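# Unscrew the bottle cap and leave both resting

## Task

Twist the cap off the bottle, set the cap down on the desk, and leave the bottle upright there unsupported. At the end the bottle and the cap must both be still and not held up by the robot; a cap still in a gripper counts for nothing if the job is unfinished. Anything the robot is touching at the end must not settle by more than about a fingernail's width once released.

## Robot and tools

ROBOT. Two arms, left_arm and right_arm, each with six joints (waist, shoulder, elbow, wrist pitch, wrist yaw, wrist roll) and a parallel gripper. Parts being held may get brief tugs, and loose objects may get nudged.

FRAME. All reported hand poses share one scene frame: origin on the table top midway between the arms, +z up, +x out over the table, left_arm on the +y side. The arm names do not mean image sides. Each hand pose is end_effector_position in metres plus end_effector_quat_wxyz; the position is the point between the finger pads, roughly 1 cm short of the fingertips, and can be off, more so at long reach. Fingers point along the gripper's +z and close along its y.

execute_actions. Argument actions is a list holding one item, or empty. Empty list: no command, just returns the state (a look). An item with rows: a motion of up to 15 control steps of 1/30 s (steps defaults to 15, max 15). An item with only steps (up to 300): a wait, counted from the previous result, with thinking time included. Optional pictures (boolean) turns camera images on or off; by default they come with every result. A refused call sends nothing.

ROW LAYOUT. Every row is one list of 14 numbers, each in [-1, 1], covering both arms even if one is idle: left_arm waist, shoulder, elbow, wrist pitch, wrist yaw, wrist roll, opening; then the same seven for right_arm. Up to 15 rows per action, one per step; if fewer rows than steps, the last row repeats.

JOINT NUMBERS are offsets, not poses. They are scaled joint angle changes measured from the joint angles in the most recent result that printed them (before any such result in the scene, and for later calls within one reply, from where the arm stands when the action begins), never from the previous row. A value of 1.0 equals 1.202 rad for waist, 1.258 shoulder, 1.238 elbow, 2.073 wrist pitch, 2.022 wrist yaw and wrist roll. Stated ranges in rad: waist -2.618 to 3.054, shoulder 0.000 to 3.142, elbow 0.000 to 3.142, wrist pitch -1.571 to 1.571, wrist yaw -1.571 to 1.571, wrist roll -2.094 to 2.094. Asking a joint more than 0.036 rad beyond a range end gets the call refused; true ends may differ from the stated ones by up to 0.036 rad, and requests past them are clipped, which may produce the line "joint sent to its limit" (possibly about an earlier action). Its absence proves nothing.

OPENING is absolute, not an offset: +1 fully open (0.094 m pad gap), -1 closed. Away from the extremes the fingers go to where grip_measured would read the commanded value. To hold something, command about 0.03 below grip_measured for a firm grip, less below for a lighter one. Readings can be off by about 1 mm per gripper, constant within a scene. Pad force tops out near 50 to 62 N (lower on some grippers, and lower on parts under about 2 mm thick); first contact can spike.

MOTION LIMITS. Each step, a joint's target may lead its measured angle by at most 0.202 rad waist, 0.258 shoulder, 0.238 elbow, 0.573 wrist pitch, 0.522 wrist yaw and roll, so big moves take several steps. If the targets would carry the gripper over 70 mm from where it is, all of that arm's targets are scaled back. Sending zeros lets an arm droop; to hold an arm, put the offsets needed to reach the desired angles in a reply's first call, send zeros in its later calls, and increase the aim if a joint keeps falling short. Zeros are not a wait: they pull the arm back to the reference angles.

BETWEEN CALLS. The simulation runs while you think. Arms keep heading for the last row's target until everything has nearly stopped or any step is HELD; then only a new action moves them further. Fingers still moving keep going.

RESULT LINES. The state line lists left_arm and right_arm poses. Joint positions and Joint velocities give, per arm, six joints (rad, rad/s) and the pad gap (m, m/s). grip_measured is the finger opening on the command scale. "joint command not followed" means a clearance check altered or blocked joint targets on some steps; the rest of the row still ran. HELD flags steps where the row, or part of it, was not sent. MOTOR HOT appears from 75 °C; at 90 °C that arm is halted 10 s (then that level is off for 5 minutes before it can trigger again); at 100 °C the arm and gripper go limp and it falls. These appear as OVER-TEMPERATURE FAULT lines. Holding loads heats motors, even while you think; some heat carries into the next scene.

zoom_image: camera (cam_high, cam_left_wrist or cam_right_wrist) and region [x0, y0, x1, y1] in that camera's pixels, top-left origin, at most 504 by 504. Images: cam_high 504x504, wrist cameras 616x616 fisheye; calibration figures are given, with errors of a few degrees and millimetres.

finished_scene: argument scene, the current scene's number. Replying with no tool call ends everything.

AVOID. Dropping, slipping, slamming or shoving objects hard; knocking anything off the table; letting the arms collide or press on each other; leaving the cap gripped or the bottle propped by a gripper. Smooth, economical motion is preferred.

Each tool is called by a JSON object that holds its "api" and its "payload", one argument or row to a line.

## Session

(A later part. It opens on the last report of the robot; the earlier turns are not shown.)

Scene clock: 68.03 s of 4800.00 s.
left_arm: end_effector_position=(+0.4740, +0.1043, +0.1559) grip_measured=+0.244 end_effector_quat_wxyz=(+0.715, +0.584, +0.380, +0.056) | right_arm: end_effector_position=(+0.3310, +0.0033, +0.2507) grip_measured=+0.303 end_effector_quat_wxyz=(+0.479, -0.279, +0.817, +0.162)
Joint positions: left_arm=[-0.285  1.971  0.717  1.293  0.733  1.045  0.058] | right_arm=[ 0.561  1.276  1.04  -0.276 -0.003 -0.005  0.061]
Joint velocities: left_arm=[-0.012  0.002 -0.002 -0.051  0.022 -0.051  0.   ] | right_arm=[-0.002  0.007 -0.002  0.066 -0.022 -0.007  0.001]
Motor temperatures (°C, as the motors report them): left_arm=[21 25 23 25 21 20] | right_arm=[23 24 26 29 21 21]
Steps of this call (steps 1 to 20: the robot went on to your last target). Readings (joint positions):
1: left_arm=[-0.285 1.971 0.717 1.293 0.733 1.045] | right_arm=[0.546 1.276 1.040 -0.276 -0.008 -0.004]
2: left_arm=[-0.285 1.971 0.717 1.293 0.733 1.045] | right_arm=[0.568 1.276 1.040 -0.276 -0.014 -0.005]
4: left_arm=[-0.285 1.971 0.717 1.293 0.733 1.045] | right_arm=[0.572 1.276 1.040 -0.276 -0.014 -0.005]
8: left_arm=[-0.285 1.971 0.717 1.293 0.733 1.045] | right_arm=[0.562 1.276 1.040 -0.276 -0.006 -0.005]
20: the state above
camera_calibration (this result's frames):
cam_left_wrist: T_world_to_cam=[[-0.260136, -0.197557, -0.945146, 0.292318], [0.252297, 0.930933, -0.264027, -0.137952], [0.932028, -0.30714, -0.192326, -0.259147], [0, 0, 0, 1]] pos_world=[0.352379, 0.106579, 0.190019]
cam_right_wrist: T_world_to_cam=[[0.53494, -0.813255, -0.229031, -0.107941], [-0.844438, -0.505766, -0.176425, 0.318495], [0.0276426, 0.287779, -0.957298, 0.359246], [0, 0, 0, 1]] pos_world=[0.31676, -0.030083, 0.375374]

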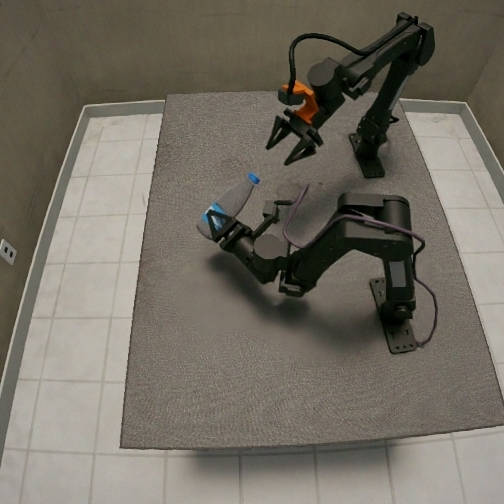

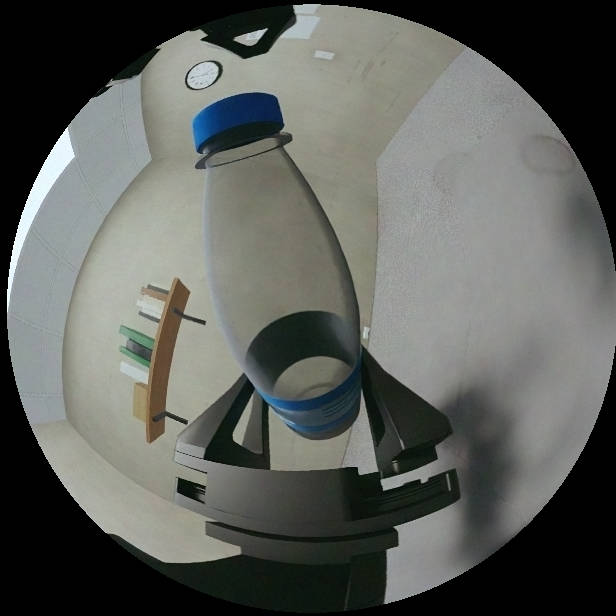

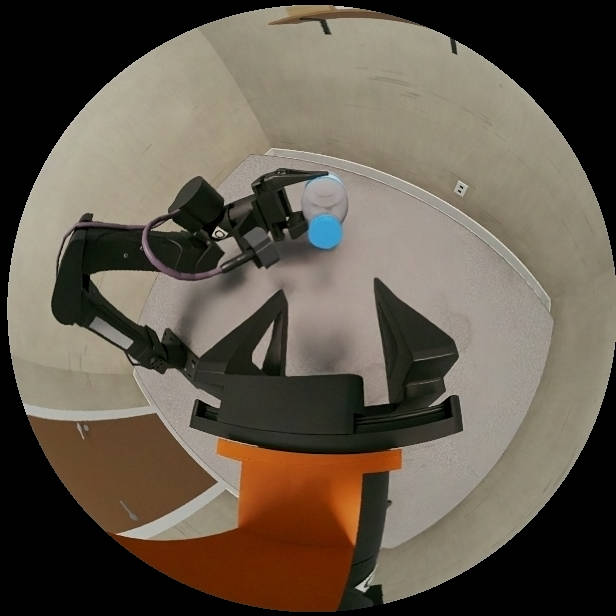

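{"api": "execute_actions", "payload": {
  "actions": [
    {"rows":[[0,0,0,0,0,0,0.15,0,0.03,0.02,0.03,0,0.78,0.1],[0,0,0,0,0,0,0.15,0,0.06,0.03,0.05,0,0.78,0.1],[0,0,0,0,0,0,0.15,0,0.09,0.04,0.07,0,0.78,0.1],[0,0,0,0,0,0,0.15,0,0.135,0.055,0.08,0,0.78,0.1]]}
  ],
  "pictures": false
}}

{"api": "execute_actions", "payload": {
  "actions": [
    {"steps":20}
  ]
}}

Scene clock: 77.47 s of 4800.00 s.
left_arm: end_effector_position=(+0.4740, +0.1043, +0.1559) grip_measured=+0.244 end_effector_quat_wxyz=(+0.715, +0.584, +0.380, +0.056) | right_arm: end_effector_position=(+0.3660, +0.0304, +0.2194) grip_measured=+0.103 end_effector_quat_wxyz=(+0.264, +0.300, +0.815, +0.420)
Joint positions: left_arm=[-0.285  1.971  0.717  1.293  0.733  1.045  0.058] | right_arm=[ 0.562  1.467  1.085 -0.15  -0.004  1.36   0.052]
Joint velocities: left_arm=[-0.027  0.002  0.002  0.037 -0.007  0.037  0.001] | right_arm=[-0.002 -0.007 -0.017  0.037  0.022  1.458 -0.001]
Motor temperatures (°C, as the motors report them): left_arm=[21 25 23 26 21 20] | right_arm=[23 24 26 29 21 21]
Steps of this call (steps 1 to 15: the robot went on to your last target; steps 16 to 90: nothing new was sent; then 5.93 s passed at rest; steps 91 to 105: all 15 steps of this action). Readings (joint positions):
91: left_arm=[-0.285 1.971 0.717 1.293 0.733 1.045] | right_arm=[0.562 1.278 1.040 -0.274 -0.004 0.064]
92: left_arm=[-0.285 1.971 0.717 1.293 0.733 1.045] | right_arm=[0.562 1.287 1.042 -0.263 -0.004 0.164]
94: left_arm=[-0.285 1.971 0.717 1.293 0.733 1.045] | right_arm=[0.562 1.337 1.061 -0.226 -0.004 0.360]
98: left_arm=[-0.285 1.971 0.717 1.293 0.733 1.045] | right_arm=[0.562 1.449 1.085 -0.166 -0.004 0.755]
105: the state above

Scene clock: 78.13 s of 4800.00 s.
left_arm: end_effector_position=(+0.4740, +0.1043, +0.1559) grip_measured=+0.244 end_effector_quat_wxyz=(+0.715, +0.584, +0.380, +0.056) | right_arm: end_effector_position=(+0.3672, +0.0313, +0.2219) grip_measured=+0.103 end_effector_quat_wxyz=(+0.220, +0.384, +0.775, +0.450)
Joint positions: left_arm=[-0.285  1.971  0.717  1.293  0.733  1.045  0.058] | right_arm=[ 0.562  1.467  1.085 -0.139 -0.004  1.574  0.052]
Joint velocities: left_arm=[ 0.017 -0.012  0.002  0.022 -0.081 -0.022 -0.001] | right_arm=[ 0.007 -0.002 -0.012 -0.051  0.095  0.066  0.   ]
Motor temperatures (°C, as the motors report them): left_arm=[21 25 23 26 21 20] | right_arm=[23 24 26 29 21 21]
Steps of this call (steps 1 to 20: the robot went on to your last target). Readings (joint positions):
1: left_arm=[-0.285 1.971 0.717 1.293 0.733 1.045] | right_arm=[0.562 1.467 1.085 -0.148 -0.004 1.403]
2: left_arm=[-0.285 1.971 0.717 1.293 0.733 1.045] | right_arm=[0.562 1.467 1.085 -0.146 -0.004 1.438]
4: left_arm=[-0.285 1.971 0.717 1.293 0.733 1.045] | right_arm=[0.562 1.467 1.085 -0.144 -0.004 1.488]
8: left_arm=[-0.285 1.971 0.717 1.293 0.733 1.045] | right_arm=[0.562 1.467 1.085 -0.141 -0.004 1.540]
20: the state above
camera_calibration (this result's frames):
cam_left_wrist: T_world_to_cam=[[-0.260136, -0.197557, -0.945146, 0.292318], [0.252297, 0.930933, -0.264027, -0.137952], [0.932028, -0.30714, -0.192326, -0.259147], [0, 0, 0, 1]] pos_world=[0.352379, 0.106579, 0.190019]
cam_right_wrist: T_world_to_cam=[[-0.495133, -0.0756916, -0.865514, 0.385293], [-0.865436, 0.13077, 0.483653, 0.19946], [0.0765747, 0.988519, -0.130255, 0.0992295], [0, 0, 0, 1]] pos_world=[0.355793, -0.0950102, 0.249932]

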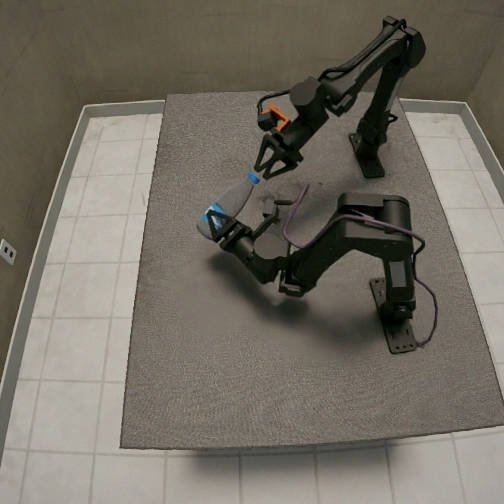

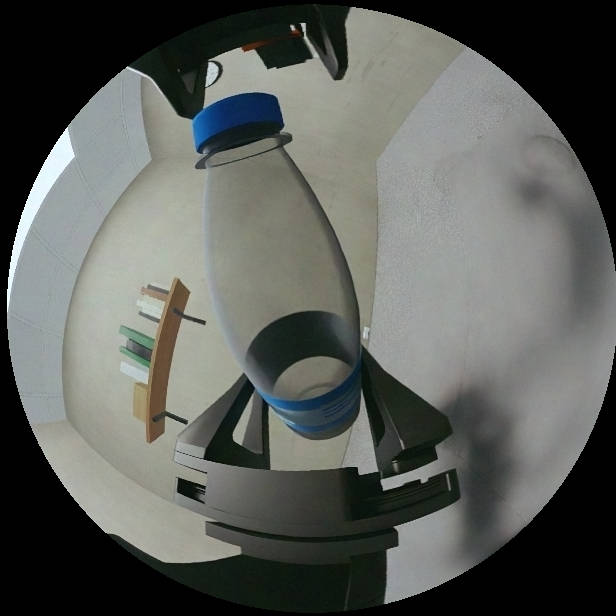

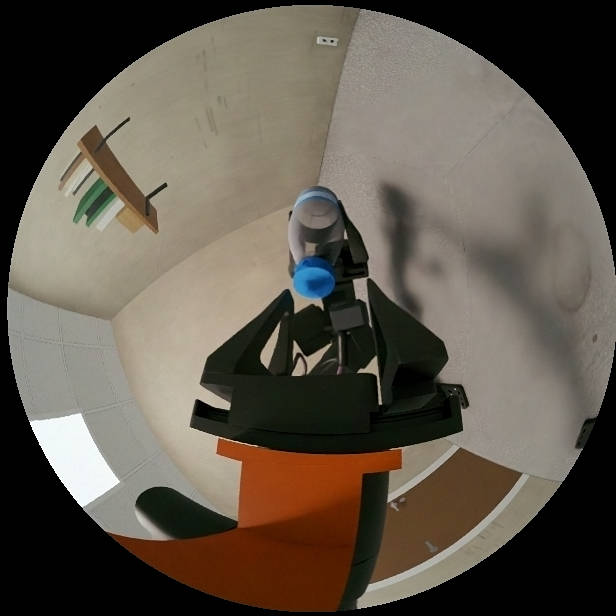

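{"api": "execute_actions", "payload": {
  "actions": [
    {"rows":[[0,0,0,0,0,0,0.15,0.012,0,0.05,0.005,0,0,0.1],[0,0,0,0,0,0,0.15,0.012,0,0.05,0.005,0,0,0.1],[0,0,0,0,0,0,0.15,0.012,0.01,0.05,0.005,0,0,0.1],[0,0,0,0,0,0,0.15,0.012,0.02,0.06,0.005,0,0,0.1],[0,0,0,0,0,0,0.15,0.012,0.035,0.07,0.005,0,0,0.1],[0,0,0,0,0,0,0.15,0.012,0.052,0.077,0.005,0,0,0.1]]}
  ]
}}

{"api": "execute_actions", "payload": {
  "actions": [
    {"rows":[[0,0,0,0,0,0,0.15,0,0,0,0,0,0.24,0.1]]}
  ]
}}

Scene clock: 86.03 s of 4800.00 s.
left_arm: end_effector_position=(+0.4740, +0.1043, +0.1559) grip_measured=+0.244 end_effector_quat_wxyz=(+0.715, +0.584, +0.380, +0.056) | right_arm: end_effector_position=(+0.3799, +0.0454, +0.2246) grip_measured=+0.103 end_effector_quat_wxyz=(+0.219, +0.382, +0.775, +0.453)
Joint positions: left_arm=[-0.285  1.971  0.717  1.293  0.733  1.045  0.058] | right_arm=[ 0.569  1.535  1.155 -0.136 -0.004  1.577  0.052]
Joint velocities: left_arm=[ 0.002  0.007  0.002 -0.022  0.037 -0.066  0.001] | right_arm=[-0.002  0.017 -0.012 -0.022 -0.051  0.007 -0.001]
Motor temperatures (°C, as the motors report them): left_arm=[21 24 23 27 21 20] | right_arm=[23 25 27 30 21 21]
Steps of this call (steps 1 to 15: the robot went on to your last target; steps 16 to 90: nothing new was sent; then 4.40 s passed at rest; steps 91 to 105: all 15 steps of this action). Readings (joint positions):
91: left_arm=[-0.285 1.971 0.717 1.293 0.733 1.045] | right_arm=[0.562 1.467 1.088 -0.140 -0.004 1.576]
92: left_arm=[-0.285 1.971 0.717 1.293 0.733 1.045] | right_arm=[0.563 1.468 1.095 -0.142 -0.004 1.577]
94: left_arm=[-0.285 1.971 0.717 1.293 0.733 1.045] | right_arm=[0.567 1.473 1.112 -0.142 -0.004 1.577]
98: left_arm=[-0.285 1.971 0.717 1.293 0.733 1.045] | right_arm=[0.569 1.510 1.154 -0.137 -0.004 1.577]
105: the state above
camera_calibration (this result's frames):
cam_left_wrist: T_world_to_cam=[[-0.260136, -0.197557, -0.945146, 0.292318], [0.252297, 0.930933, -0.264027, -0.137952], [0.932028, -0.30714, -0.192326, -0.259147], [0, 0, 0, 1]] pos_world=[0.352379, 0.106579, 0.190019]
cam_right_wrist: T_world_to_cam=[[-0.493612, -0.0738578, -0.866541, 0.394513], [-0.866743, 0.123627, 0.48319, 0.208277], [0.0714408, 0.989576, -0.12504, 0.0854362], [0, 0, 0, 1]] pos_world=[0.369156, -0.0811565, 0.251907]

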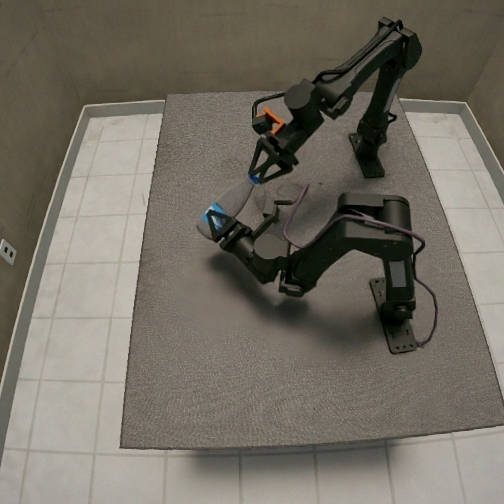

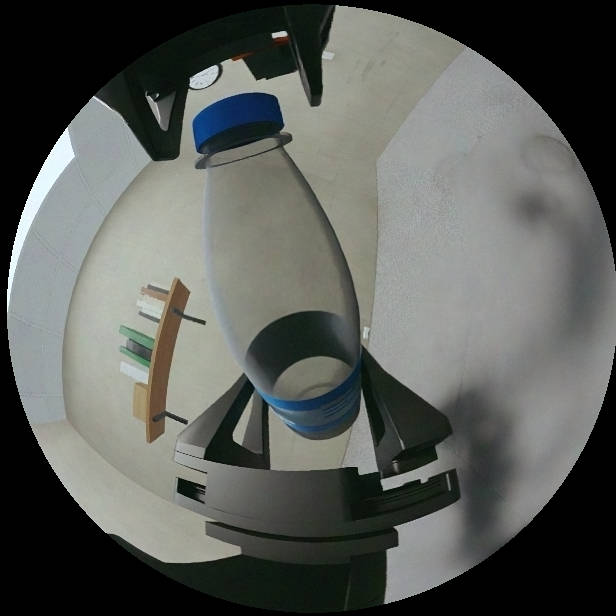

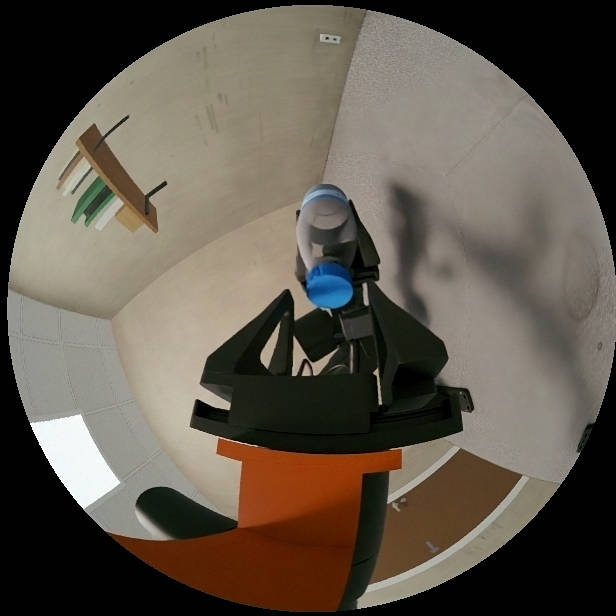

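Scene clock: 86.53 s of 4800.00 s.
left_arm: end_effector_position=(+0.4740, +0.1043, +0.1559) grip_measured=+0.244 end_effector_quat_wxyz=(+0.715, +0.584, +0.380, +0.056) | right_arm: end_effector_position=(+0.3799, +0.0454, +0.2246) grip_measured=+0.103 end_effector_quat_wxyz=(+0.107, +0.552, +0.665, +0.492)
Joint positions: left_arm=[-0.285  1.971  0.717  1.293  0.733  1.045  0.058] | right_arm=[ 0.569  1.535  1.155 -0.136 -0.004  2.047  0.052]
Joint velocities: left_arm=[ 0.002 -0.007  0.007 -0.007 -0.007  0.022 -0.001] | right_arm=[ 0.002 -0.022  0.002 -0.007 -0.007  0.11  -0.   ]
Motor temperatures (°C, as the motors report them): left_arm=[21 24 23 27 21 20] | right_arm=[23 25 27 30 21 21]
Steps of this call (steps 1 to 15: all 15 steps of this action). Readings (joint positions):
1: left_arm=[-0.285 1.971 0.717 1.293 0.733 1.045] | right_arm=[0.569 1.535 1.155 -0.136 -0.004 1.642]
2: left_arm=[-0.285 1.971 0.717 1.293 0.733 1.045] | right_arm=[0.569 1.535 1.155 -0.136 -0.004 1.728]
4: left_arm=[-0.285 1.971 0.717 1.293 0.733 1.045] | right_arm=[0.569 1.535 1.155 -0.136 -0.004 1.850]
8: left_arm=[-0.285 1.971 0.717 1.293 0.733 1.045] | right_arm=[0.569 1.535 1.155 -0.136 -0.004 1.978]
15: the state above
camera_calibration (this result's frames):
cam_left_wrist: T_world_to_cam=[[-0.260136, -0.197557, -0.945146, 0.292318], [0.252297, 0.930933, -0.264027, -0.137952], [0.932028, -0.30714, -0.192326, -0.259147], [0, 0, 0, 1]] pos_world=[0.352379, 0.106579, 0.190019]
cam_right_wrist: T_world_to_cam=[[-0.663118, 0.315541, -0.678755, 0.399035], [-0.685115, 0.109372, 0.720177, 0.0866653], [0.301482, 0.942588, 0.143655, -0.0602081], [0, 0, 0, 1]] pos_world=[0.342135, -0.0786391, 0.217082]

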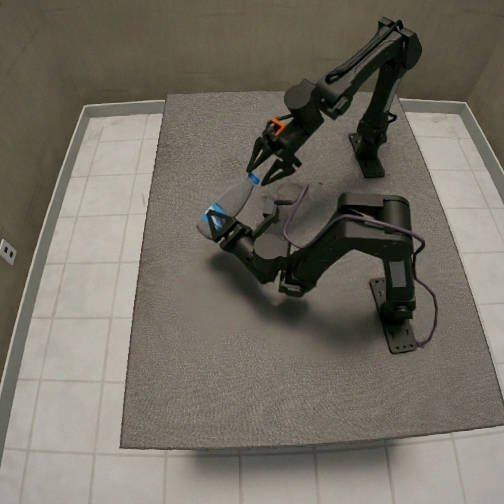

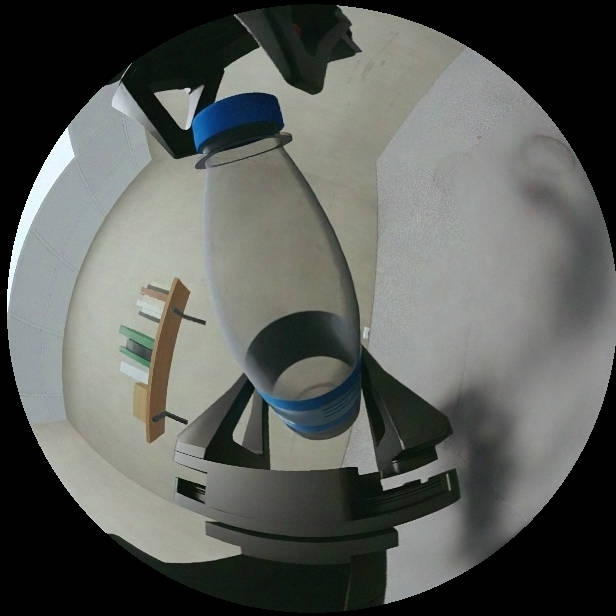

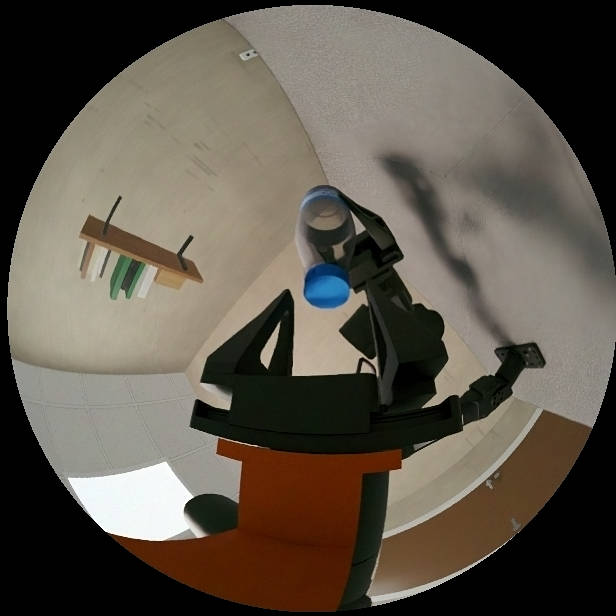

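{"api": "execute_actions", "payload": {
  "actions": [
    {"rows":[[0,0,0,0,0,0,0.15,-0.014,0.016,0.025,0.018,0,0,0.1]]}
  ]
}}

Scene clock: 91.83 s of 4800.00 s.
left_arm: end_effector_position=(+0.4740, +0.1043, +0.1559) grip_measured=+0.244 end_effector_quat_wxyz=(+0.715, +0.584, +0.380, +0.056) | right_arm: end_effector_position=(+0.3856, +0.0437, +0.2179) grip_measured=+0.103 end_effector_quat_wxyz=(+0.105, +0.561, +0.660, +0.488)
Joint positions: left_arm=[-0.285  1.971  0.717  1.293  0.733  1.045  0.058] | right_arm=[ 0.559  1.555  1.155 -0.125 -0.005  2.06   0.052]
Joint velocities: left_arm=[-0.002 -0.012 -0.007  0.022 -0.007 -0.037 -0.   ] | right_arm=[-0.012 -0.002 -0.002 -0.022  0.037 -0.022 -0.   ]
Motor temperatures (°C, as the motors report them): left_arm=[21 24 23 27 21 20] | right_arm=[23 25 26 30 21 21]
Steps of this call (steps 1 to 30: the robot went on to your last target; steps 31 to 100: nothing new was sent; then 1.47 s passed at rest; steps 101 to 115: all 15 steps of this action). Readings (joint positions):
101: left_arm=[-0.285 1.971 0.717 1.293 0.733 1.045] | right_arm=[0.568 1.537 1.155 -0.135 -0.005 2.064]
102: left_arm=[-0.285 1.971 0.717 1.293 0.733 1.045] | right_arm=[0.567 1.539 1.155 -0.131 -0.005 2.063]
104: left_arm=[-0.285 1.971 0.717 1.293 0.733 1.045] | right_arm=[0.562 1.546 1.155 -0.127 -0.005 2.062]
108: left_arm=[-0.285 1.971 0.717 1.293 0.733 1.045] | right_arm=[0.559 1.555 1.155 -0.127 -0.005 2.061]
115: the state above
camera_calibration (this result's frames):
cam_left_wrist: T_world_to_cam=[[-0.260136, -0.197557, -0.945146, 0.292318], [0.252297, 0.930933, -0.264027, -0.137952], [0.932028, -0.30714, -0.192326, -0.259147], [0, 0, 0, 1]] pos_world=[0.352379, 0.106579, 0.190019]
cam_right_wrist: T_world_to_cam=[[-0.667103, 0.329417, -0.668175, 0.397499], [-0.673172, 0.117606, 0.730074, 0.0884154], [0.31908, 0.936831, 0.1433, -0.0657886], [0, 0, 0, 1]] pos_world=[0.345684, -0.0797085, 0.210477]

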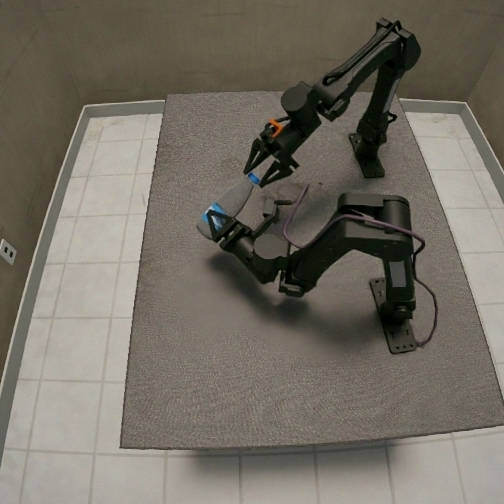

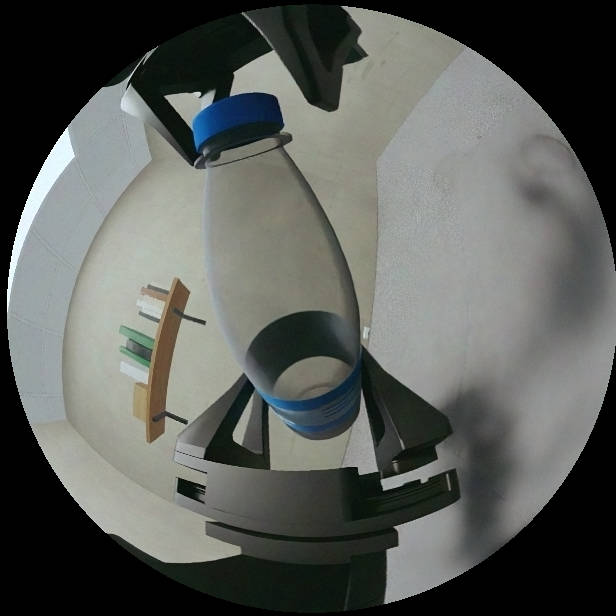

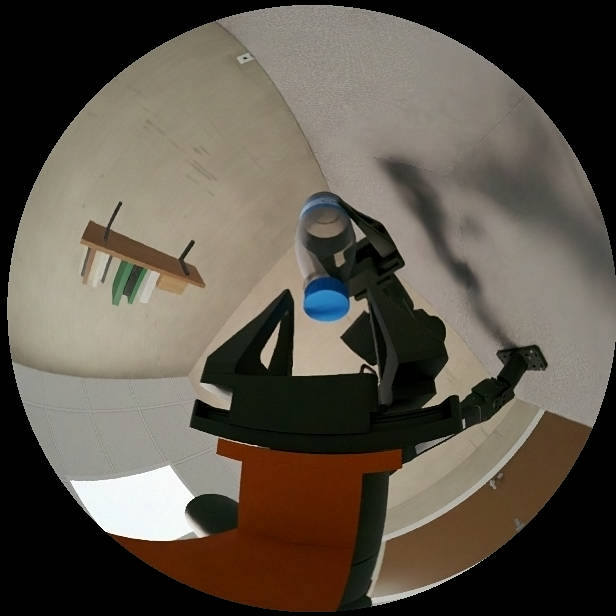

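{"api": "execute_actions", "payload": {
  "actions": [
    {"rows":[[0,0,0,0,0,0,0.15,0,0,0,0.021,0,0,0.1]],"steps":10}
  ],
  "pictures": false
}}

{"api": "execute_actions", "payload": {
  "actions": [
    {"rows":[[0,0,0,0,0,0,0.15,0,0,0,0,0,0,-0.45]],"steps":8}
  ],
  "pictures": false
}}

{"api": "execute_actions", "payload": {
  "actions": [
    {"rows":[[0,0,0,0,0,0,0.15,0,0,0,0,0,-1,-0.45]]}
  ]
}}

{"api": "execute_actions", "payload": {
  "actions": [
    {"rows":[[0,0,0,0,0,0,0.15,0,0,0,0,0,-1,-0.45]]}
  ],
  "pictures": false
}}

{"api": "execute_actions", "payload": {
  "actions": [
    {"rows":[[0,0,0,0,0,0,0.15,0,0,0,0,0,-0.58,-0.45]]}
  ]
}}

Scene clock: 106.33 s of 4800.00 s.
left_arm: end_effector_position=(+0.4740, +0.1043, +0.1559) grip_measured=+0.244 end_effector_quat_wxyz=(+0.715, +0.584, +0.380, +0.056) | right_arm: end_effector_position=(+0.3872, +0.0449, +0.2215) grip_measured=+0.103 end_effector_quat_wxyz=(+0.106, +0.559, +0.657, +0.495)
Joint positions: left_arm=[-0.285  1.971  0.717  1.293  0.733  1.045  0.058] | right_arm=[ 0.559  1.555  1.155 -0.108 -0.005  2.061  0.052]
Joint velocities: left_arm=[ 0.002 -0.007  0.007 -0.007 -0.066 -0.037 -0.001] | right_arm=[-0.002  0.002  0.007 -0.022  0.037 -0.051 -0.003]
Motor temperatures (°C, as the motors report them): left_arm=[21 24 23 27 21 20] | right_arm=[23 25 27 30 21 21]
Steps of this call (steps 1 to 15: the robot went on to your last target; steps 16 to 90: nothing new was sent; then 11.17 s passed at rest; steps 91 to 100: all 10 steps of this action). Readings (joint positions):
91: left_arm=[-0.285 1.971 0.717 1.293 0.733 1.045] | right_arm=[0.559 1.555 1.155 -0.123 -0.005 2.060]
92: left_arm=[-0.285 1.971 0.717 1.293 0.733 1.045] | right_arm=[0.559 1.555 1.155 -0.120 -0.005 2.060]
94: left_arm=[-0.285 1.971 0.717 1.293 0.733 1.045] | right_arm=[0.559 1.555 1.155 -0.115 -0.005 2.061]
98: left_arm=[-0.285 1.971 0.717 1.293 0.733 1.045] | right_arm=[0.559 1.555 1.155 -0.110 -0.005 2.061]
100: the state above

Scene clock: 106.60 s of 4800.00 s.
left_arm: end_effector_position=(+0.4741, +0.1044, +0.1559) grip_measured=+0.244 end_effector_quat_wxyz=(+0.715, +0.583, +0.380, +0.055) | right_arm: end_effector_position=(+0.3869, +0.0447, +0.2207) grip_measured=-0.395 end_effector_quat_wxyz=(+0.106, +0.559, +0.657, +0.494)
Joint positions: left_arm=[-0.285  1.971  0.717  1.293  0.732  1.043  0.058] | right_arm=[ 0.559  1.555  1.155 -0.11  -0.005  2.062  0.028]
Joint velocities: left_arm=[-0.012 -0.012 -0.012  0.066 -0.007 -0.037  0.   ] | right_arm=[0.002 0.002 0.007 0.022 0.051 0.007 0.001]
Motor temperatures (°C, as the motors report them): left_arm=[21 24 23 27 21 20] | right_arm=[23 25 27 30 21 21]
Steps of this call (steps 1 to 8: all 8 steps of this action). Readings (joint positions):
1: left_arm=[-0.285 1.971 0.717 1.293 0.733 1.045] | right_arm=[0.559 1.555 1.155 -0.108 -0.005 2.061]
2: left_arm=[-0.285 1.971 0.717 1.293 0.733 1.045] | right_arm=[0.559 1.555 1.155 -0.108 -0.005 2.062]
4: left_arm=[-0.285 1.971 0.717 1.293 0.732 1.043] | right_arm=[0.559 1.555 1.155 -0.110 -0.005 2.062]
8: the state above

Scene clock: 107.10 s of 4800.00 s.
left_arm: end_effector_position=(+0.4741, +0.1044, +0.1559) grip_measured=+0.244 end_effector_quat_wxyz=(+0.715, +0.583, +0.381, +0.055) | right_arm: end_effector_position=(+0.3866, +0.0453, +0.2209) grip_measured=-0.395 end_effector_quat_wxyz=(+0.400, +0.001, +0.863, +0.310)
Joint positions: left_arm=[-0.285  1.971  0.717  1.293  0.732  1.043  0.058] | right_arm=[ 0.559  1.555  1.155 -0.11  -0.008  0.655  0.028]
Joint velocities: left_arm=[ 0.017 -0.002 -0.002 -0.037  0.051 -0.007 -0.   ] | right_arm=[-0.017  0.002 -0.002 -0.007  0.007 -2.791  0.001]
Motor temperatures (°C, as the motors report them): left_arm=[21 24 23 27 21 20] | right_arm=[23 25 27 30 21 21]
Steps of this call (steps 1 to 15: all 15 steps of this action). Readings (joint positions):
1: left_arm=[-0.285 1.971 0.717 1.293 0.732 1.043] | right_arm=[0.559 1.555 1.155 -0.110 -0.005 1.995]
2: left_arm=[-0.285 1.971 0.717 1.293 0.732 1.043] | right_arm=[0.559 1.555 1.155 -0.110 -0.005 1.898]
4: left_arm=[-0.285 1.971 0.717 1.293 0.732 1.043] | right_arm=[0.559 1.555 1.155 -0.110 -0.005 1.706]
8: left_arm=[-0.285 1.971 0.717 1.293 0.732 1.043] | right_arm=[0.559 1.555 1.155 -0.110 -0.006 1.324]
15: the state above
camera_calibration (this result's frames):
cam_left_wrist: T_world_to_cam=[[-0.261579, -0.199478, -0.944344, 0.293222], [0.250842, 0.93074, -0.266086, -0.137056], [0.932016, -0.306484, -0.193425, -0.259132], [0, 0, 0, 1]] pos_world=[0.352596, 0.106634, 0.190311]
cam_right_wrist: T_world_to_cam=[[0.112277, -0.698076, -0.707166, 0.153432], [-0.98733, -0.158681, -0.000117709, 0.381981], [-0.112131, 0.69822, -0.707047, 0.297302], [0, 0, 0, 1]] pos_world=[0.393251, -0.0398623, 0.318753]

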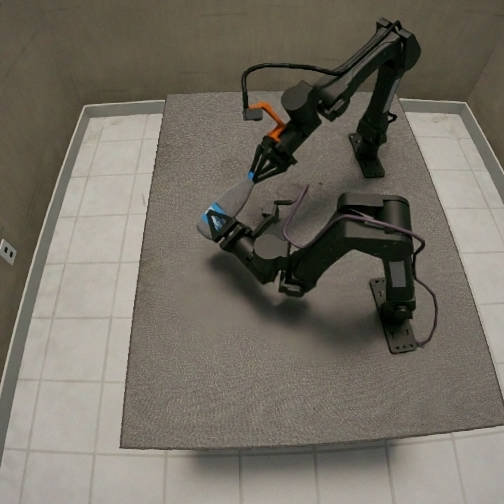

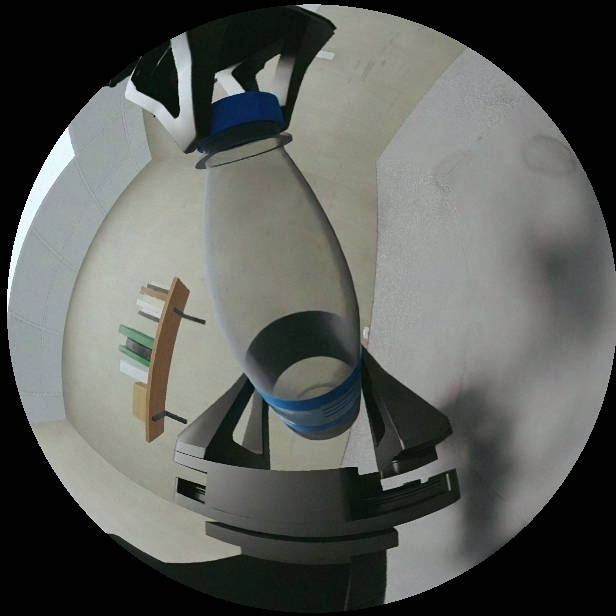

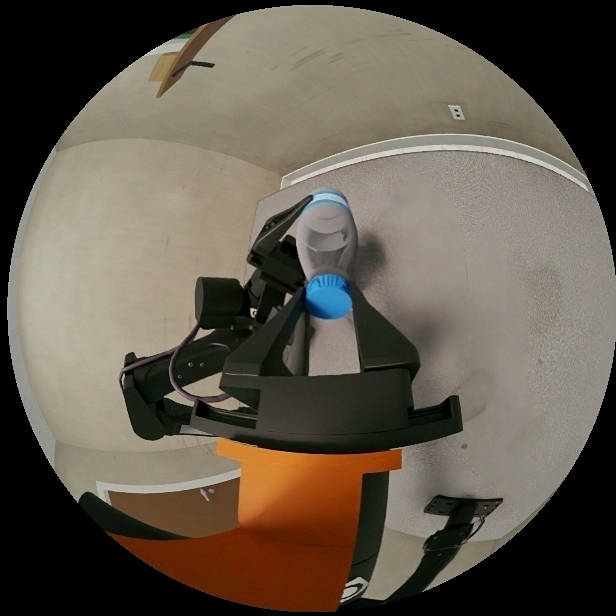

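Scene clock: 107.60 s of 4800.00 s.
left_arm: end_effector_position=(+0.4747, +0.1048, +0.1560) grip_measured=+0.244 end_effector_quat_wxyz=(+0.715, +0.583, +0.381, +0.057) | right_arm: end_effector_position=(+0.3862, +0.0460, +0.2210) grip_measured=-0.395 end_effector_quat_wxyz=(+0.505, -0.574, +0.644, -0.033)
Joint positions: left_arm=[-0.285  1.971  0.717  1.293  0.728  1.044  0.058] | right_arm=[ 0.559  1.555  1.155 -0.109 -0.013 -0.8    0.028]
Joint velocities: left_arm=[-0.002 -0.012 -0.002  0.066 -0.051  0.007  0.   ] | right_arm=[-0.007 -0.017 -0.012 -0.081 -0.007 -2.835  0.   ]
Motor temperatures (°C, as the motors report them): left_arm=[21 24 23 27 21 20] | right_arm=[23 25 27 30 21 21]
Steps of this call (steps 1 to 15: all 15 steps of this action). Readings (joint positions):
1: left_arm=[-0.285 1.971 0.717 1.293 0.732 1.043] | right_arm=[0.559 1.555 1.155 -0.109 -0.009 0.560]
2: left_arm=[-0.285 1.971 0.717 1.293 0.731 1.043] | right_arm=[0.559 1.555 1.155 -0.109 -0.010 0.463]
4: left_arm=[-0.285 1.971 0.717 1.293 0.731 1.043] | right_arm=[0.559 1.555 1.155 -0.109 -0.010 0.271]
8: left_arm=[-0.285 1.971 0.717 1.293 0.730 1.044] | right_arm=[0.559 1.555 1.155 -0.109 -0.012 -0.116]
15: the state above

Scene clock: 108.10 s of 4800.00 s.
left_arm: end_effector_position=(+0.4752, +0.1053, +0.1560) grip_measured=+0.244 end_effector_quat_wxyz=(+0.715, +0.582, +0.382, +0.058) | right_arm: end_effector_position=(+0.3858, +0.0464, +0.2210) grip_measured=-0.395 end_effector_quat_wxyz=(-0.415, +0.825, -0.251, +0.289)
Joint positions: left_arm=[-0.285  1.971  0.717  1.293  0.724  1.044  0.058] | right_arm=[ 0.559  1.555  1.155 -0.109 -0.016 -1.894  0.028]
Joint velocities: left_arm=[-0.022 -0.007 -0.002 -0.022 -0.051 -0.022 -0.002] | right_arm=[-0.032  0.012  0.017  0.007 -0.037 -0.476  0.001]
Motor temperatures (°C, as the motors report them): left_arm=[21 24 23 27 21 20] | right_arm=[23 25 27 30 21 21]
Steps of this call (steps 1 to 15: all 15 steps of this action). Readings (joint positions):
1: left_arm=[-0.285 1.971 0.717 1.293 0.727 1.044] | right_arm=[0.559 1.555 1.155 -0.109 -0.014 -0.898]
2: left_arm=[-0.285 1.971 0.717 1.293 0.727 1.044] | right_arm=[0.559 1.555 1.155 -0.109 -0.014 -0.996]
4: left_arm=[-0.285 1.971 0.717 1.293 0.726 1.044] | right_arm=[0.559 1.555 1.155 -0.109 -0.015 -1.193]
8: left_arm=[-0.285 1.971 0.717 1.293 0.725 1.044] | right_arm=[0.559 1.555 1.155 -0.109 -0.016 -1.583]
15: the state above
camera_calibration (this result's frames):
cam_left_wrist: T_world_to_cam=[[-0.258958, -0.200876, -0.94477, 0.292671], [0.244002, 0.932805, -0.265212, -0.135194], [0.934561, -0.299204, -0.192543, -0.261984], [0, 0, 0, 1]] pos_world=[0.353617, 0.106514, 0.190208]
cam_right_wrist: T_world_to_cam=[[0.370173, 0.385556, 0.845174, -0.338507], [-0.0984261, -0.888404, 0.448386, -0.026829], [0.923734, -0.249168, -0.290915, -0.151134], [0, 0, 0, 1]] pos_world=[0.262273, 0.0690205, 0.25416]

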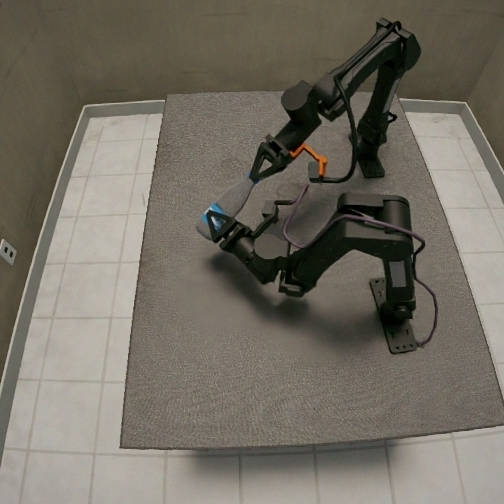

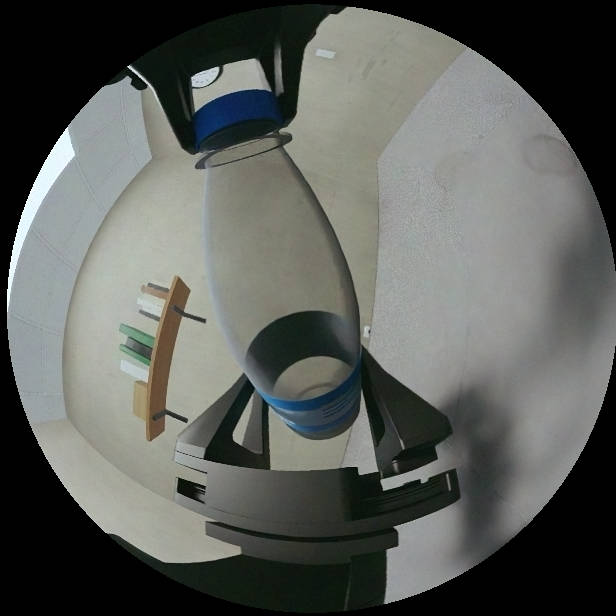

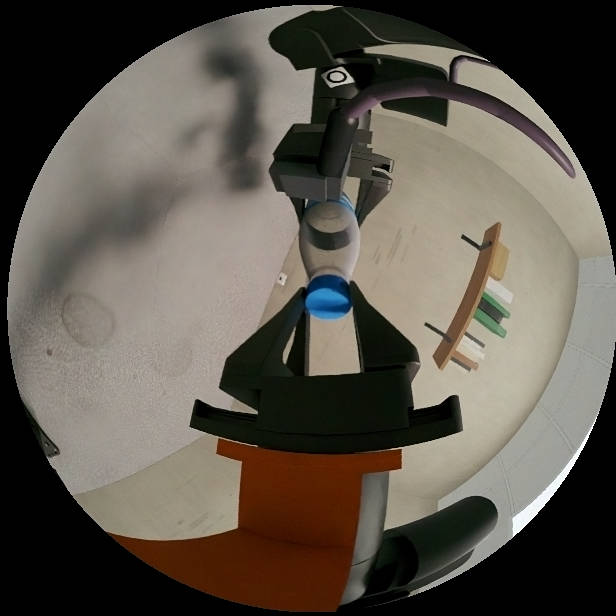

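{"api": "execute_actions", "payload": {
  "actions": [
    {"rows":[[0,0,0,0,0,0,0.15,0,0,0,0,0,-0.038,-0.1]],"steps":5}
  ],
  "pictures": false
}}

{"api": "execute_actions", "payload": {
  "actions": [
    {"rows":[[0,0,0,0,0,0,0.15,0,0,0,0,0,1,-0.1]]}
  ],
  "pictures": false
}}

{"api": "execute_actions", "payload": {
  "actions": [
    {"rows":[[0,0,0,0,0,0,0.15,0,0,0,0,0,1,-0.1]]}
  ],
  "pictures": false
}}

{"api": "execute_actions", "payload": {
  "actions": [
    {"rows":[[0,0,0,0,0,0,0.15,0,0,0,0,0,0.55,-0.1]]}
  ],
  "pictures": false
}}

{"api": "execute_actions", "payload": {
  "actions": [
    {"rows":[[0,0,0,0,0,0,0.15,0,0,0,0,0,0,-0.45]],"steps":6}
  ],
  "pictures": false
}}

{"api": "execute_actions", "payload": {
  "actions": [
    {"rows":[[0,0,0,0,0,0,0.15,0,0,0,0,0,-1,-0.45]]}
  ],
  "pictures": false
}}

{"api": "execute_actions", "payload": {
  "actions": [
    {"rows":[[0,0,0,0,0,0,0.15,0,0,0,0,0,-1,-0.45]]}
  ],
  "pictures": false
}}

{"api": "execute_actions", "payload": {
  "actions": [
    {"rows":[[0,0,0,0,0,0,0.15,0,0,0,0,0,-0.56,-0.45]]}
  ]
}}

Scene clock: 126.30 s of 4800.00 s.
left_arm: end_effector_position=(+0.4753, +0.1053, +0.1561) grip_measured=+0.244 end_effector_quat_wxyz=(+0.715, +0.582, +0.382, +0.059) | right_arm: end_effector_position=(+0.3859, +0.0464, +0.2210) grip_measured=-0.103 end_effector_quat_wxyz=(-0.403, +0.835, -0.217, +0.306)
Joint positions: left_arm=[-0.285  1.971  0.717  1.294  0.723  1.044  0.058] | right_arm=[ 0.559  1.555  1.155 -0.109 -0.016 -1.974  0.042]
Joint velocities: left_arm=[-0.007  0.017  0.002 -0.11  -0.037 -0.037  0.   ] | right_arm=[ 0.007 -0.002  0.007 -0.022 -0.037 -0.022  0.001]
Motor temperatures (°C, as the motors report them): left_arm=[21 25 23 28 21 20] | right_arm=[23 25 27 30 21 21]
Steps of this call (steps 1 to 30: the robot went on to your last target; steps 31 to 100: nothing new was sent; then 14.70 s passed at rest; steps 101 to 105: all 5 steps of this action). Readings (joint positions):
101: left_arm=[-0.285 1.971 0.717 1.293 0.723 1.044] | right_arm=[0.559 1.555 1.155 -0.109 -0.016 -1.974]
102: left_arm=[-0.285 1.971 0.717 1.294 0.723 1.044] | right_arm=[0.559 1.555 1.155 -0.109 -0.016 -1.974]
104: left_arm=[-0.285 1.971 0.717 1.294 0.723 1.044] | right_arm=[0.559 1.555 1.155 -0.109 -0.016 -1.974]
105: the state above

Scene clock: 126.80 s of 4800.00 s.
left_arm: end_effector_position=(+0.4753, +0.1053, +0.1561) grip_measured=+0.244 end_effector_quat_wxyz=(+0.715, +0.582, +0.382, +0.059) | right_arm: end_effector_position=(+0.3858, +0.0462, +0.2208) grip_measured=-0.103 end_effector_quat_wxyz=(+0.505, -0.493, +0.708, +0.029)
Joint positions: left_arm=[-0.285  1.971  0.717  1.294  0.723  1.044  0.058] | right_arm=[ 0.559  1.555  1.155 -0.11  -0.015 -0.56   0.042]
Joint velocities: left_arm=[ 0.002 -0.022 -0.002 -0.007 -0.007  0.007 -0.   ] | right_arm=[ 0.002 -0.012 -0.007  0.037  0.022  2.864  0.   ]
Motor temperatures (°C, as the motors report them): left_arm=[21 25 23 28 21 20] | right_arm=[23 25 27 30 21 21]
Steps of this call (steps 1 to 15: all 15 steps of this action). Readings (joint positions):
1: left_arm=[-0.285 1.971 0.717 1.294 0.723 1.044] | right_arm=[0.559 1.555 1.155 -0.110 -0.015 -1.907]
2: left_arm=[-0.285 1.971 0.717 1.294 0.723 1.044] | right_arm=[0.559 1.555 1.155 -0.110 -0.015 -1.809]
4: left_arm=[-0.285 1.971 0.717 1.294 0.723 1.044] | right_arm=[0.559 1.555 1.155 -0.110 -0.015 -1.618]
8: left_arm=[-0.285 1.971 0.717 1.294 0.723 1.044] | right_arm=[0.559 1.555 1.155 -0.110 -0.015 -1.234]
15: the state above

Scene clock: 127.30 s of 4800.00 s.
left_arm: end_effector_position=(+0.4753, +0.1053, +0.1561) grip_measured=+0.244 end_effector_quat_wxyz=(+0.715, +0.582, +0.382, +0.059) | right_arm: end_effector_position=(+0.3858, +0.0462, +0.2208) grip_measured=-0.103 end_effector_quat_wxyz=(+0.355, +0.109, +0.856, +0.360)
Joint positions: left_arm=[-0.285  1.971  0.717  1.294  0.723  1.044  0.058] | right_arm=[ 0.559  1.555  1.155 -0.11  -0.015  0.911  0.042]
Joint velocities: left_arm=[ 0.007 -0.007 -0.017  0.081 -0.022 -0.007  0.001] | right_arm=[-0.007 -0.012 -0.007  0.022  0.007  2.879  0.001]
Motor temperatures (°C, as the motors report them): left_arm=[21 25 23 28 21 20] | right_arm=[23 25 27 30 21 21]
Steps of this call (steps 1 to 15: all 15 steps of this action). Readings (joint positions):
1: left_arm=[-0.285 1.971 0.717 1.294 0.723 1.044] | right_arm=[0.559 1.555 1.155 -0.110 -0.015 -0.463]
2: left_arm=[-0.285 1.971 0.717 1.294 0.723 1.044] | right_arm=[0.559 1.555 1.155 -0.110 -0.015 -0.366]
4: left_arm=[-0.285 1.971 0.717 1.294 0.723 1.044] | right_arm=[0.559 1.555 1.155 -0.110 -0.015 -0.171]
8: left_arm=[-0.285 1.971 0.717 1.294 0.723 1.044] | right_arm=[0.559 1.555 1.155 -0.110 -0.015 0.220]
15: the state above

Scene clock: 127.80 s of 4800.00 s.
left_arm: end_effector_position=(+0.4753, +0.1053, +0.1561) grip_measured=+0.244 end_effector_quat_wxyz=(+0.715, +0.582, +0.382, +0.059) | right_arm: end_effector_position=(+0.3858, +0.0462, +0.2208) grip_measured=-0.103 end_effector_quat_wxyz=(+0.128, +0.522, +0.687, +0.489)
Joint positions: left_arm=[-0.285  1.971  0.717  1.294  0.723  1.044  0.058] | right_arm=[ 0.559  1.555  1.155 -0.11  -0.015  1.956  0.042]
Joint velocities: left_arm=[-0.002 -0.007 -0.002  0.007 -0.007  0.022 -0.   ] | right_arm=[ 0.007 -0.022  0.012 -0.051 -0.051  0.403  0.   ]
Motor temperatures (°C, as the motors report them): left_arm=[21 25 23 28 21 20] | right_arm=[23 25 27 30 21 21]
Steps of this call (steps 1 to 15: all 15 steps of this action). Readings (joint positions):
1: left_arm=[-0.285 1.971 0.717 1.294 0.723 1.044] | right_arm=[0.559 1.555 1.155 -0.110 -0.015 1.010]
2: left_arm=[-0.285 1.971 0.717 1.294 0.723 1.044] | right_arm=[0.559 1.555 1.155 -0.110 -0.015 1.109]
4: left_arm=[-0.285 1.971 0.717 1.294 0.723 1.044] | right_arm=[0.559 1.555 1.155 -0.110 -0.015 1.307]
8: left_arm=[-0.285 1.971 0.717 1.294 0.723 1.044] | right_arm=[0.559 1.555 1.155 -0.110 -0.015 1.690]
15: the state above

Scene clock: 128.00 s of 4800.00 s.
left_arm: end_effector_position=(+0.4751, +0.1052, +0.1561) grip_measured=+0.244 end_effector_quat_wxyz=(+0.715, +0.583, +0.381, +0.059) | right_arm: end_effector_position=(+0.3858, +0.0462, +0.2208) grip_measured=-0.395 end_effector_quat_wxyz=(+0.126, +0.523, +0.686, +0.490)
Joint positions: left_arm=[-0.285  1.971  0.717  1.294  0.725  1.047  0.058] | right_arm=[ 0.559  1.555  1.155 -0.11  -0.015  1.962  0.028]
Joint velocities: left_arm=[-0.012  0.007 -0.002  0.037 -0.022 -0.022  0.001] | right_arm=[-0.002 -0.007 -0.002 -0.037 -0.066  0.007 -0.001]
Motor temperatures (°C, as the motors report them): left_arm=[21 25 23 28 21 20] | right_arm=[23 25 27 30 21 21]
Steps of this call (steps 1 to 6: all 6 steps of this action). Readings (joint positions):
1: left_arm=[-0.285 1.971 0.717 1.294 0.723 1.044] | right_arm=[0.559 1.555 1.155 -0.110 -0.015 1.962]
2: left_arm=[-0.285 1.971 0.717 1.294 0.724 1.046] | right_arm=[0.559 1.555 1.155 -0.110 -0.015 1.962]
4: left_arm=[-0.285 1.971 0.717 1.294 0.725 1.046] | right_arm=[0.559 1.555 1.155 -0.110 -0.015 1.962]
6: the state above

Scene clock: 128.50 s of 4800.00 s.
left_arm: end_effector_position=(+0.4752, +0.1053, +0.1561) grip_measured=+0.244 end_effector_quat_wxyz=(+0.715, +0.583, +0.381, +0.060) | right_arm: end_effector_position=(+0.3858, +0.0462, +0.2208) grip_measured=-0.395 end_effector_quat_wxyz=(+0.413, -0.045, +0.862, +0.291)
Joint positions: left_arm=[-0.285  1.971  0.717  1.294  0.724  1.047  0.058] | right_arm=[ 0.559  1.555  1.155 -0.11  -0.015  0.553  0.028]
Joint velocities: left_arm=[-0.017 -0.002 -0.022 -0.037 -0.022 -0.007 -0.001] | right_arm=[-0.012 -0.007  0.017 -0.007  0.037 -2.821  0.   ]
Motor temperatures (°C, as the motors report them): left_arm=[21 25 23 28 21 20] | right_arm=[23 25 27 30 21 21]
Steps of this call (steps 1 to 15: all 15 steps of this action). Readings (joint positions):
1: left_arm=[-0.285 1.971 0.717 1.294 0.725 1.047] | right_arm=[0.559 1.555 1.155 -0.110 -0.015 1.894]
2: left_arm=[-0.285 1.971 0.717 1.294 0.725 1.047] | right_arm=[0.559 1.555 1.155 -0.110 -0.015 1.796]
4: left_arm=[-0.285 1.971 0.717 1.294 0.725 1.047] | right_arm=[0.559 1.555 1.155 -0.110 -0.015 1.605]
8: left_arm=[-0.285 1.971 0.717 1.294 0.725 1.047] | right_arm=[0.559 1.555 1.155 -0.110 -0.015 1.223]
15: the state above

Scene clock: 129.00 s of 4800.00 s.
left_arm: end_effector_position=(+0.4758, +0.1057, +0.1561) grip_measured=+0.244 end_effector_quat_wxyz=(+0.715, +0.582, +0.382, +0.062) | right_arm: end_effector_position=(+0.3862, +0.0457, +0.2208) grip_measured=-0.395 end_effector_quat_wxyz=(+0.502, -0.608, +0.612, -0.061)
Joint positions: left_arm=[-0.285  1.971  0.717  1.294  0.72   1.05   0.058] | right_arm=[ 0.559  1.555  1.155 -0.11  -0.011 -0.908  0.028]
Joint velocities: left_arm=[-0.017  0.002 -0.007 -0.066 -0.051 -0.022 -0.001] | right_arm=[-0.007  0.007 -0.017 -0.037  0.081 -2.864 -0.001]
Motor temperatures (°C, as the motors report them): left_arm=[21 25 23 28 21 20] | right_arm=[23 25 27 30 21 21]
Steps of this call (steps 1 to 15: all 15 steps of this action). Readings (joint positions):
1: left_arm=[-0.285 1.971 0.717 1.294 0.724 1.047] | right_arm=[0.559 1.555 1.155 -0.110 -0.015 0.457]
2: left_arm=[-0.285 1.971 0.717 1.294 0.724 1.047] | right_arm=[0.559 1.555 1.155 -0.110 -0.015 0.360]
4: left_arm=[-0.285 1.971 0.717 1.294 0.723 1.047] | right_arm=[0.559 1.555 1.155 -0.110 -0.014 0.167]
8: left_arm=[-0.285 1.971 0.717 1.294 0.721 1.049] | right_arm=[0.559 1.555 1.155 -0.110 -0.013 -0.221]
15: the state above

Scene clock: 129.50 s of 4800.00 s.
left_arm: end_effector_position=(+0.4762, +0.1060, +0.1561) grip_measured=+0.244 end_effector_quat_wxyz=(+0.715, +0.583, +0.381, +0.065) | right_arm: end_effector_position=(+0.3865, +0.0453, +0.2208) grip_measured=-0.395 end_effector_quat_wxyz=(-0.401, +0.834, -0.220, +0.307)
Joint positions: left_arm=[-0.285  1.971  0.717  1.294  0.717  1.055  0.058] | right_arm=[ 0.559  1.555  1.155 -0.11  -0.009 -1.971  0.028]
Joint velocities: left_arm=[ 0.002 -0.007 -0.002 -0.037  0.051  0.037  0.001] | right_arm=[-0.007 -0.002  0.007  0.037 -0.081 -0.579 -0.001]
Motor temperatures (°C, as the motors report them): left_arm=[21 25 23 28 21 20] | right_arm=[23 25 27 30 21 21]
Steps of this call (steps 1 to 15: all 15 steps of this action). Readings (joint positions):
1: left_arm=[-0.285 1.971 0.717 1.294 0.719 1.051] | right_arm=[0.559 1.555 1.155 -0.110 -0.011 -1.007]
2: left_arm=[-0.285 1.971 0.717 1.294 0.719 1.052] | right_arm=[0.559 1.555 1.155 -0.110 -0.010 -1.106]
4: left_arm=[-0.285 1.971 0.717 1.294 0.719 1.053] | right_arm=[0.559 1.555 1.155 -0.110 -0.009 -1.304]
8: left_arm=[-0.285 1.971 0.717 1.294 0.718 1.054] | right_arm=[0.559 1.555 1.155 -0.110 -0.009 -1.690]
15: the state above
camera_calibration (this result's frames):
cam_left_wrist: T_world_to_cam=[[-0.249563, -0.197003, -0.948108, 0.288813], [0.239499, 0.936113, -0.257552, -0.135507], [0.938274, -0.291346, -0.186437, -0.266186], [0, 0, 0, 1]] pos_world=[0.354286, 0.106195, 0.189298]
cam_right_wrist: T_world_to_cam=[[0.32133, 0.44392, 0.83647, -0.319961], [-0.0910741, -0.864733, 0.493906, -0.0415931], [0.942577, -0.234888, -0.237435, -0.171851], [0, 0, 0, 1]] pos_world=[0.261008, 0.0657045, 0.247377]

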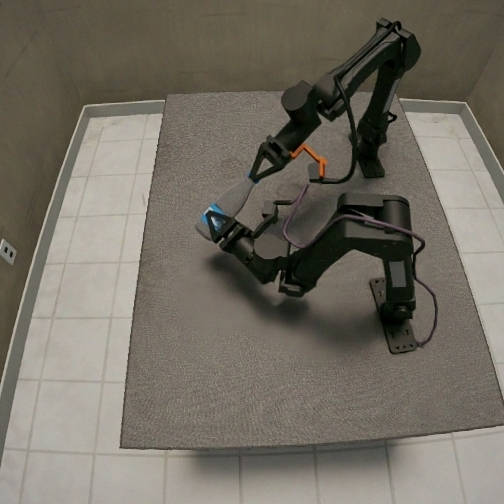

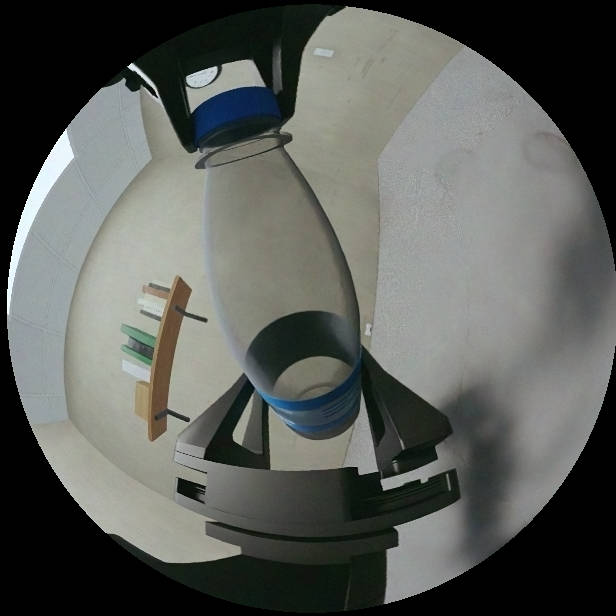

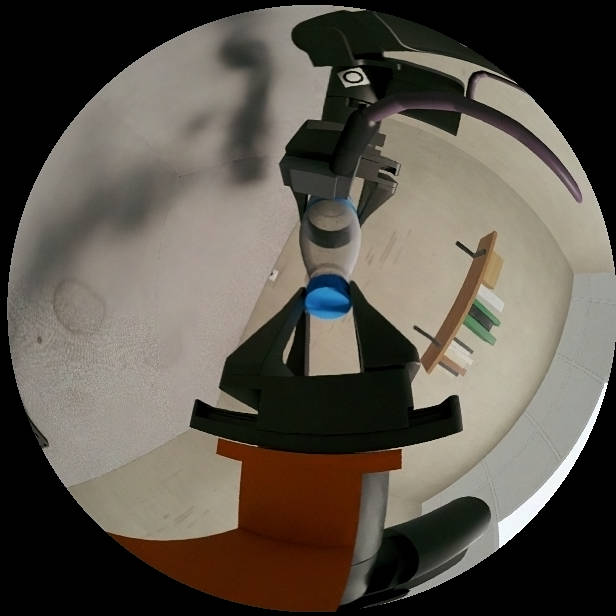

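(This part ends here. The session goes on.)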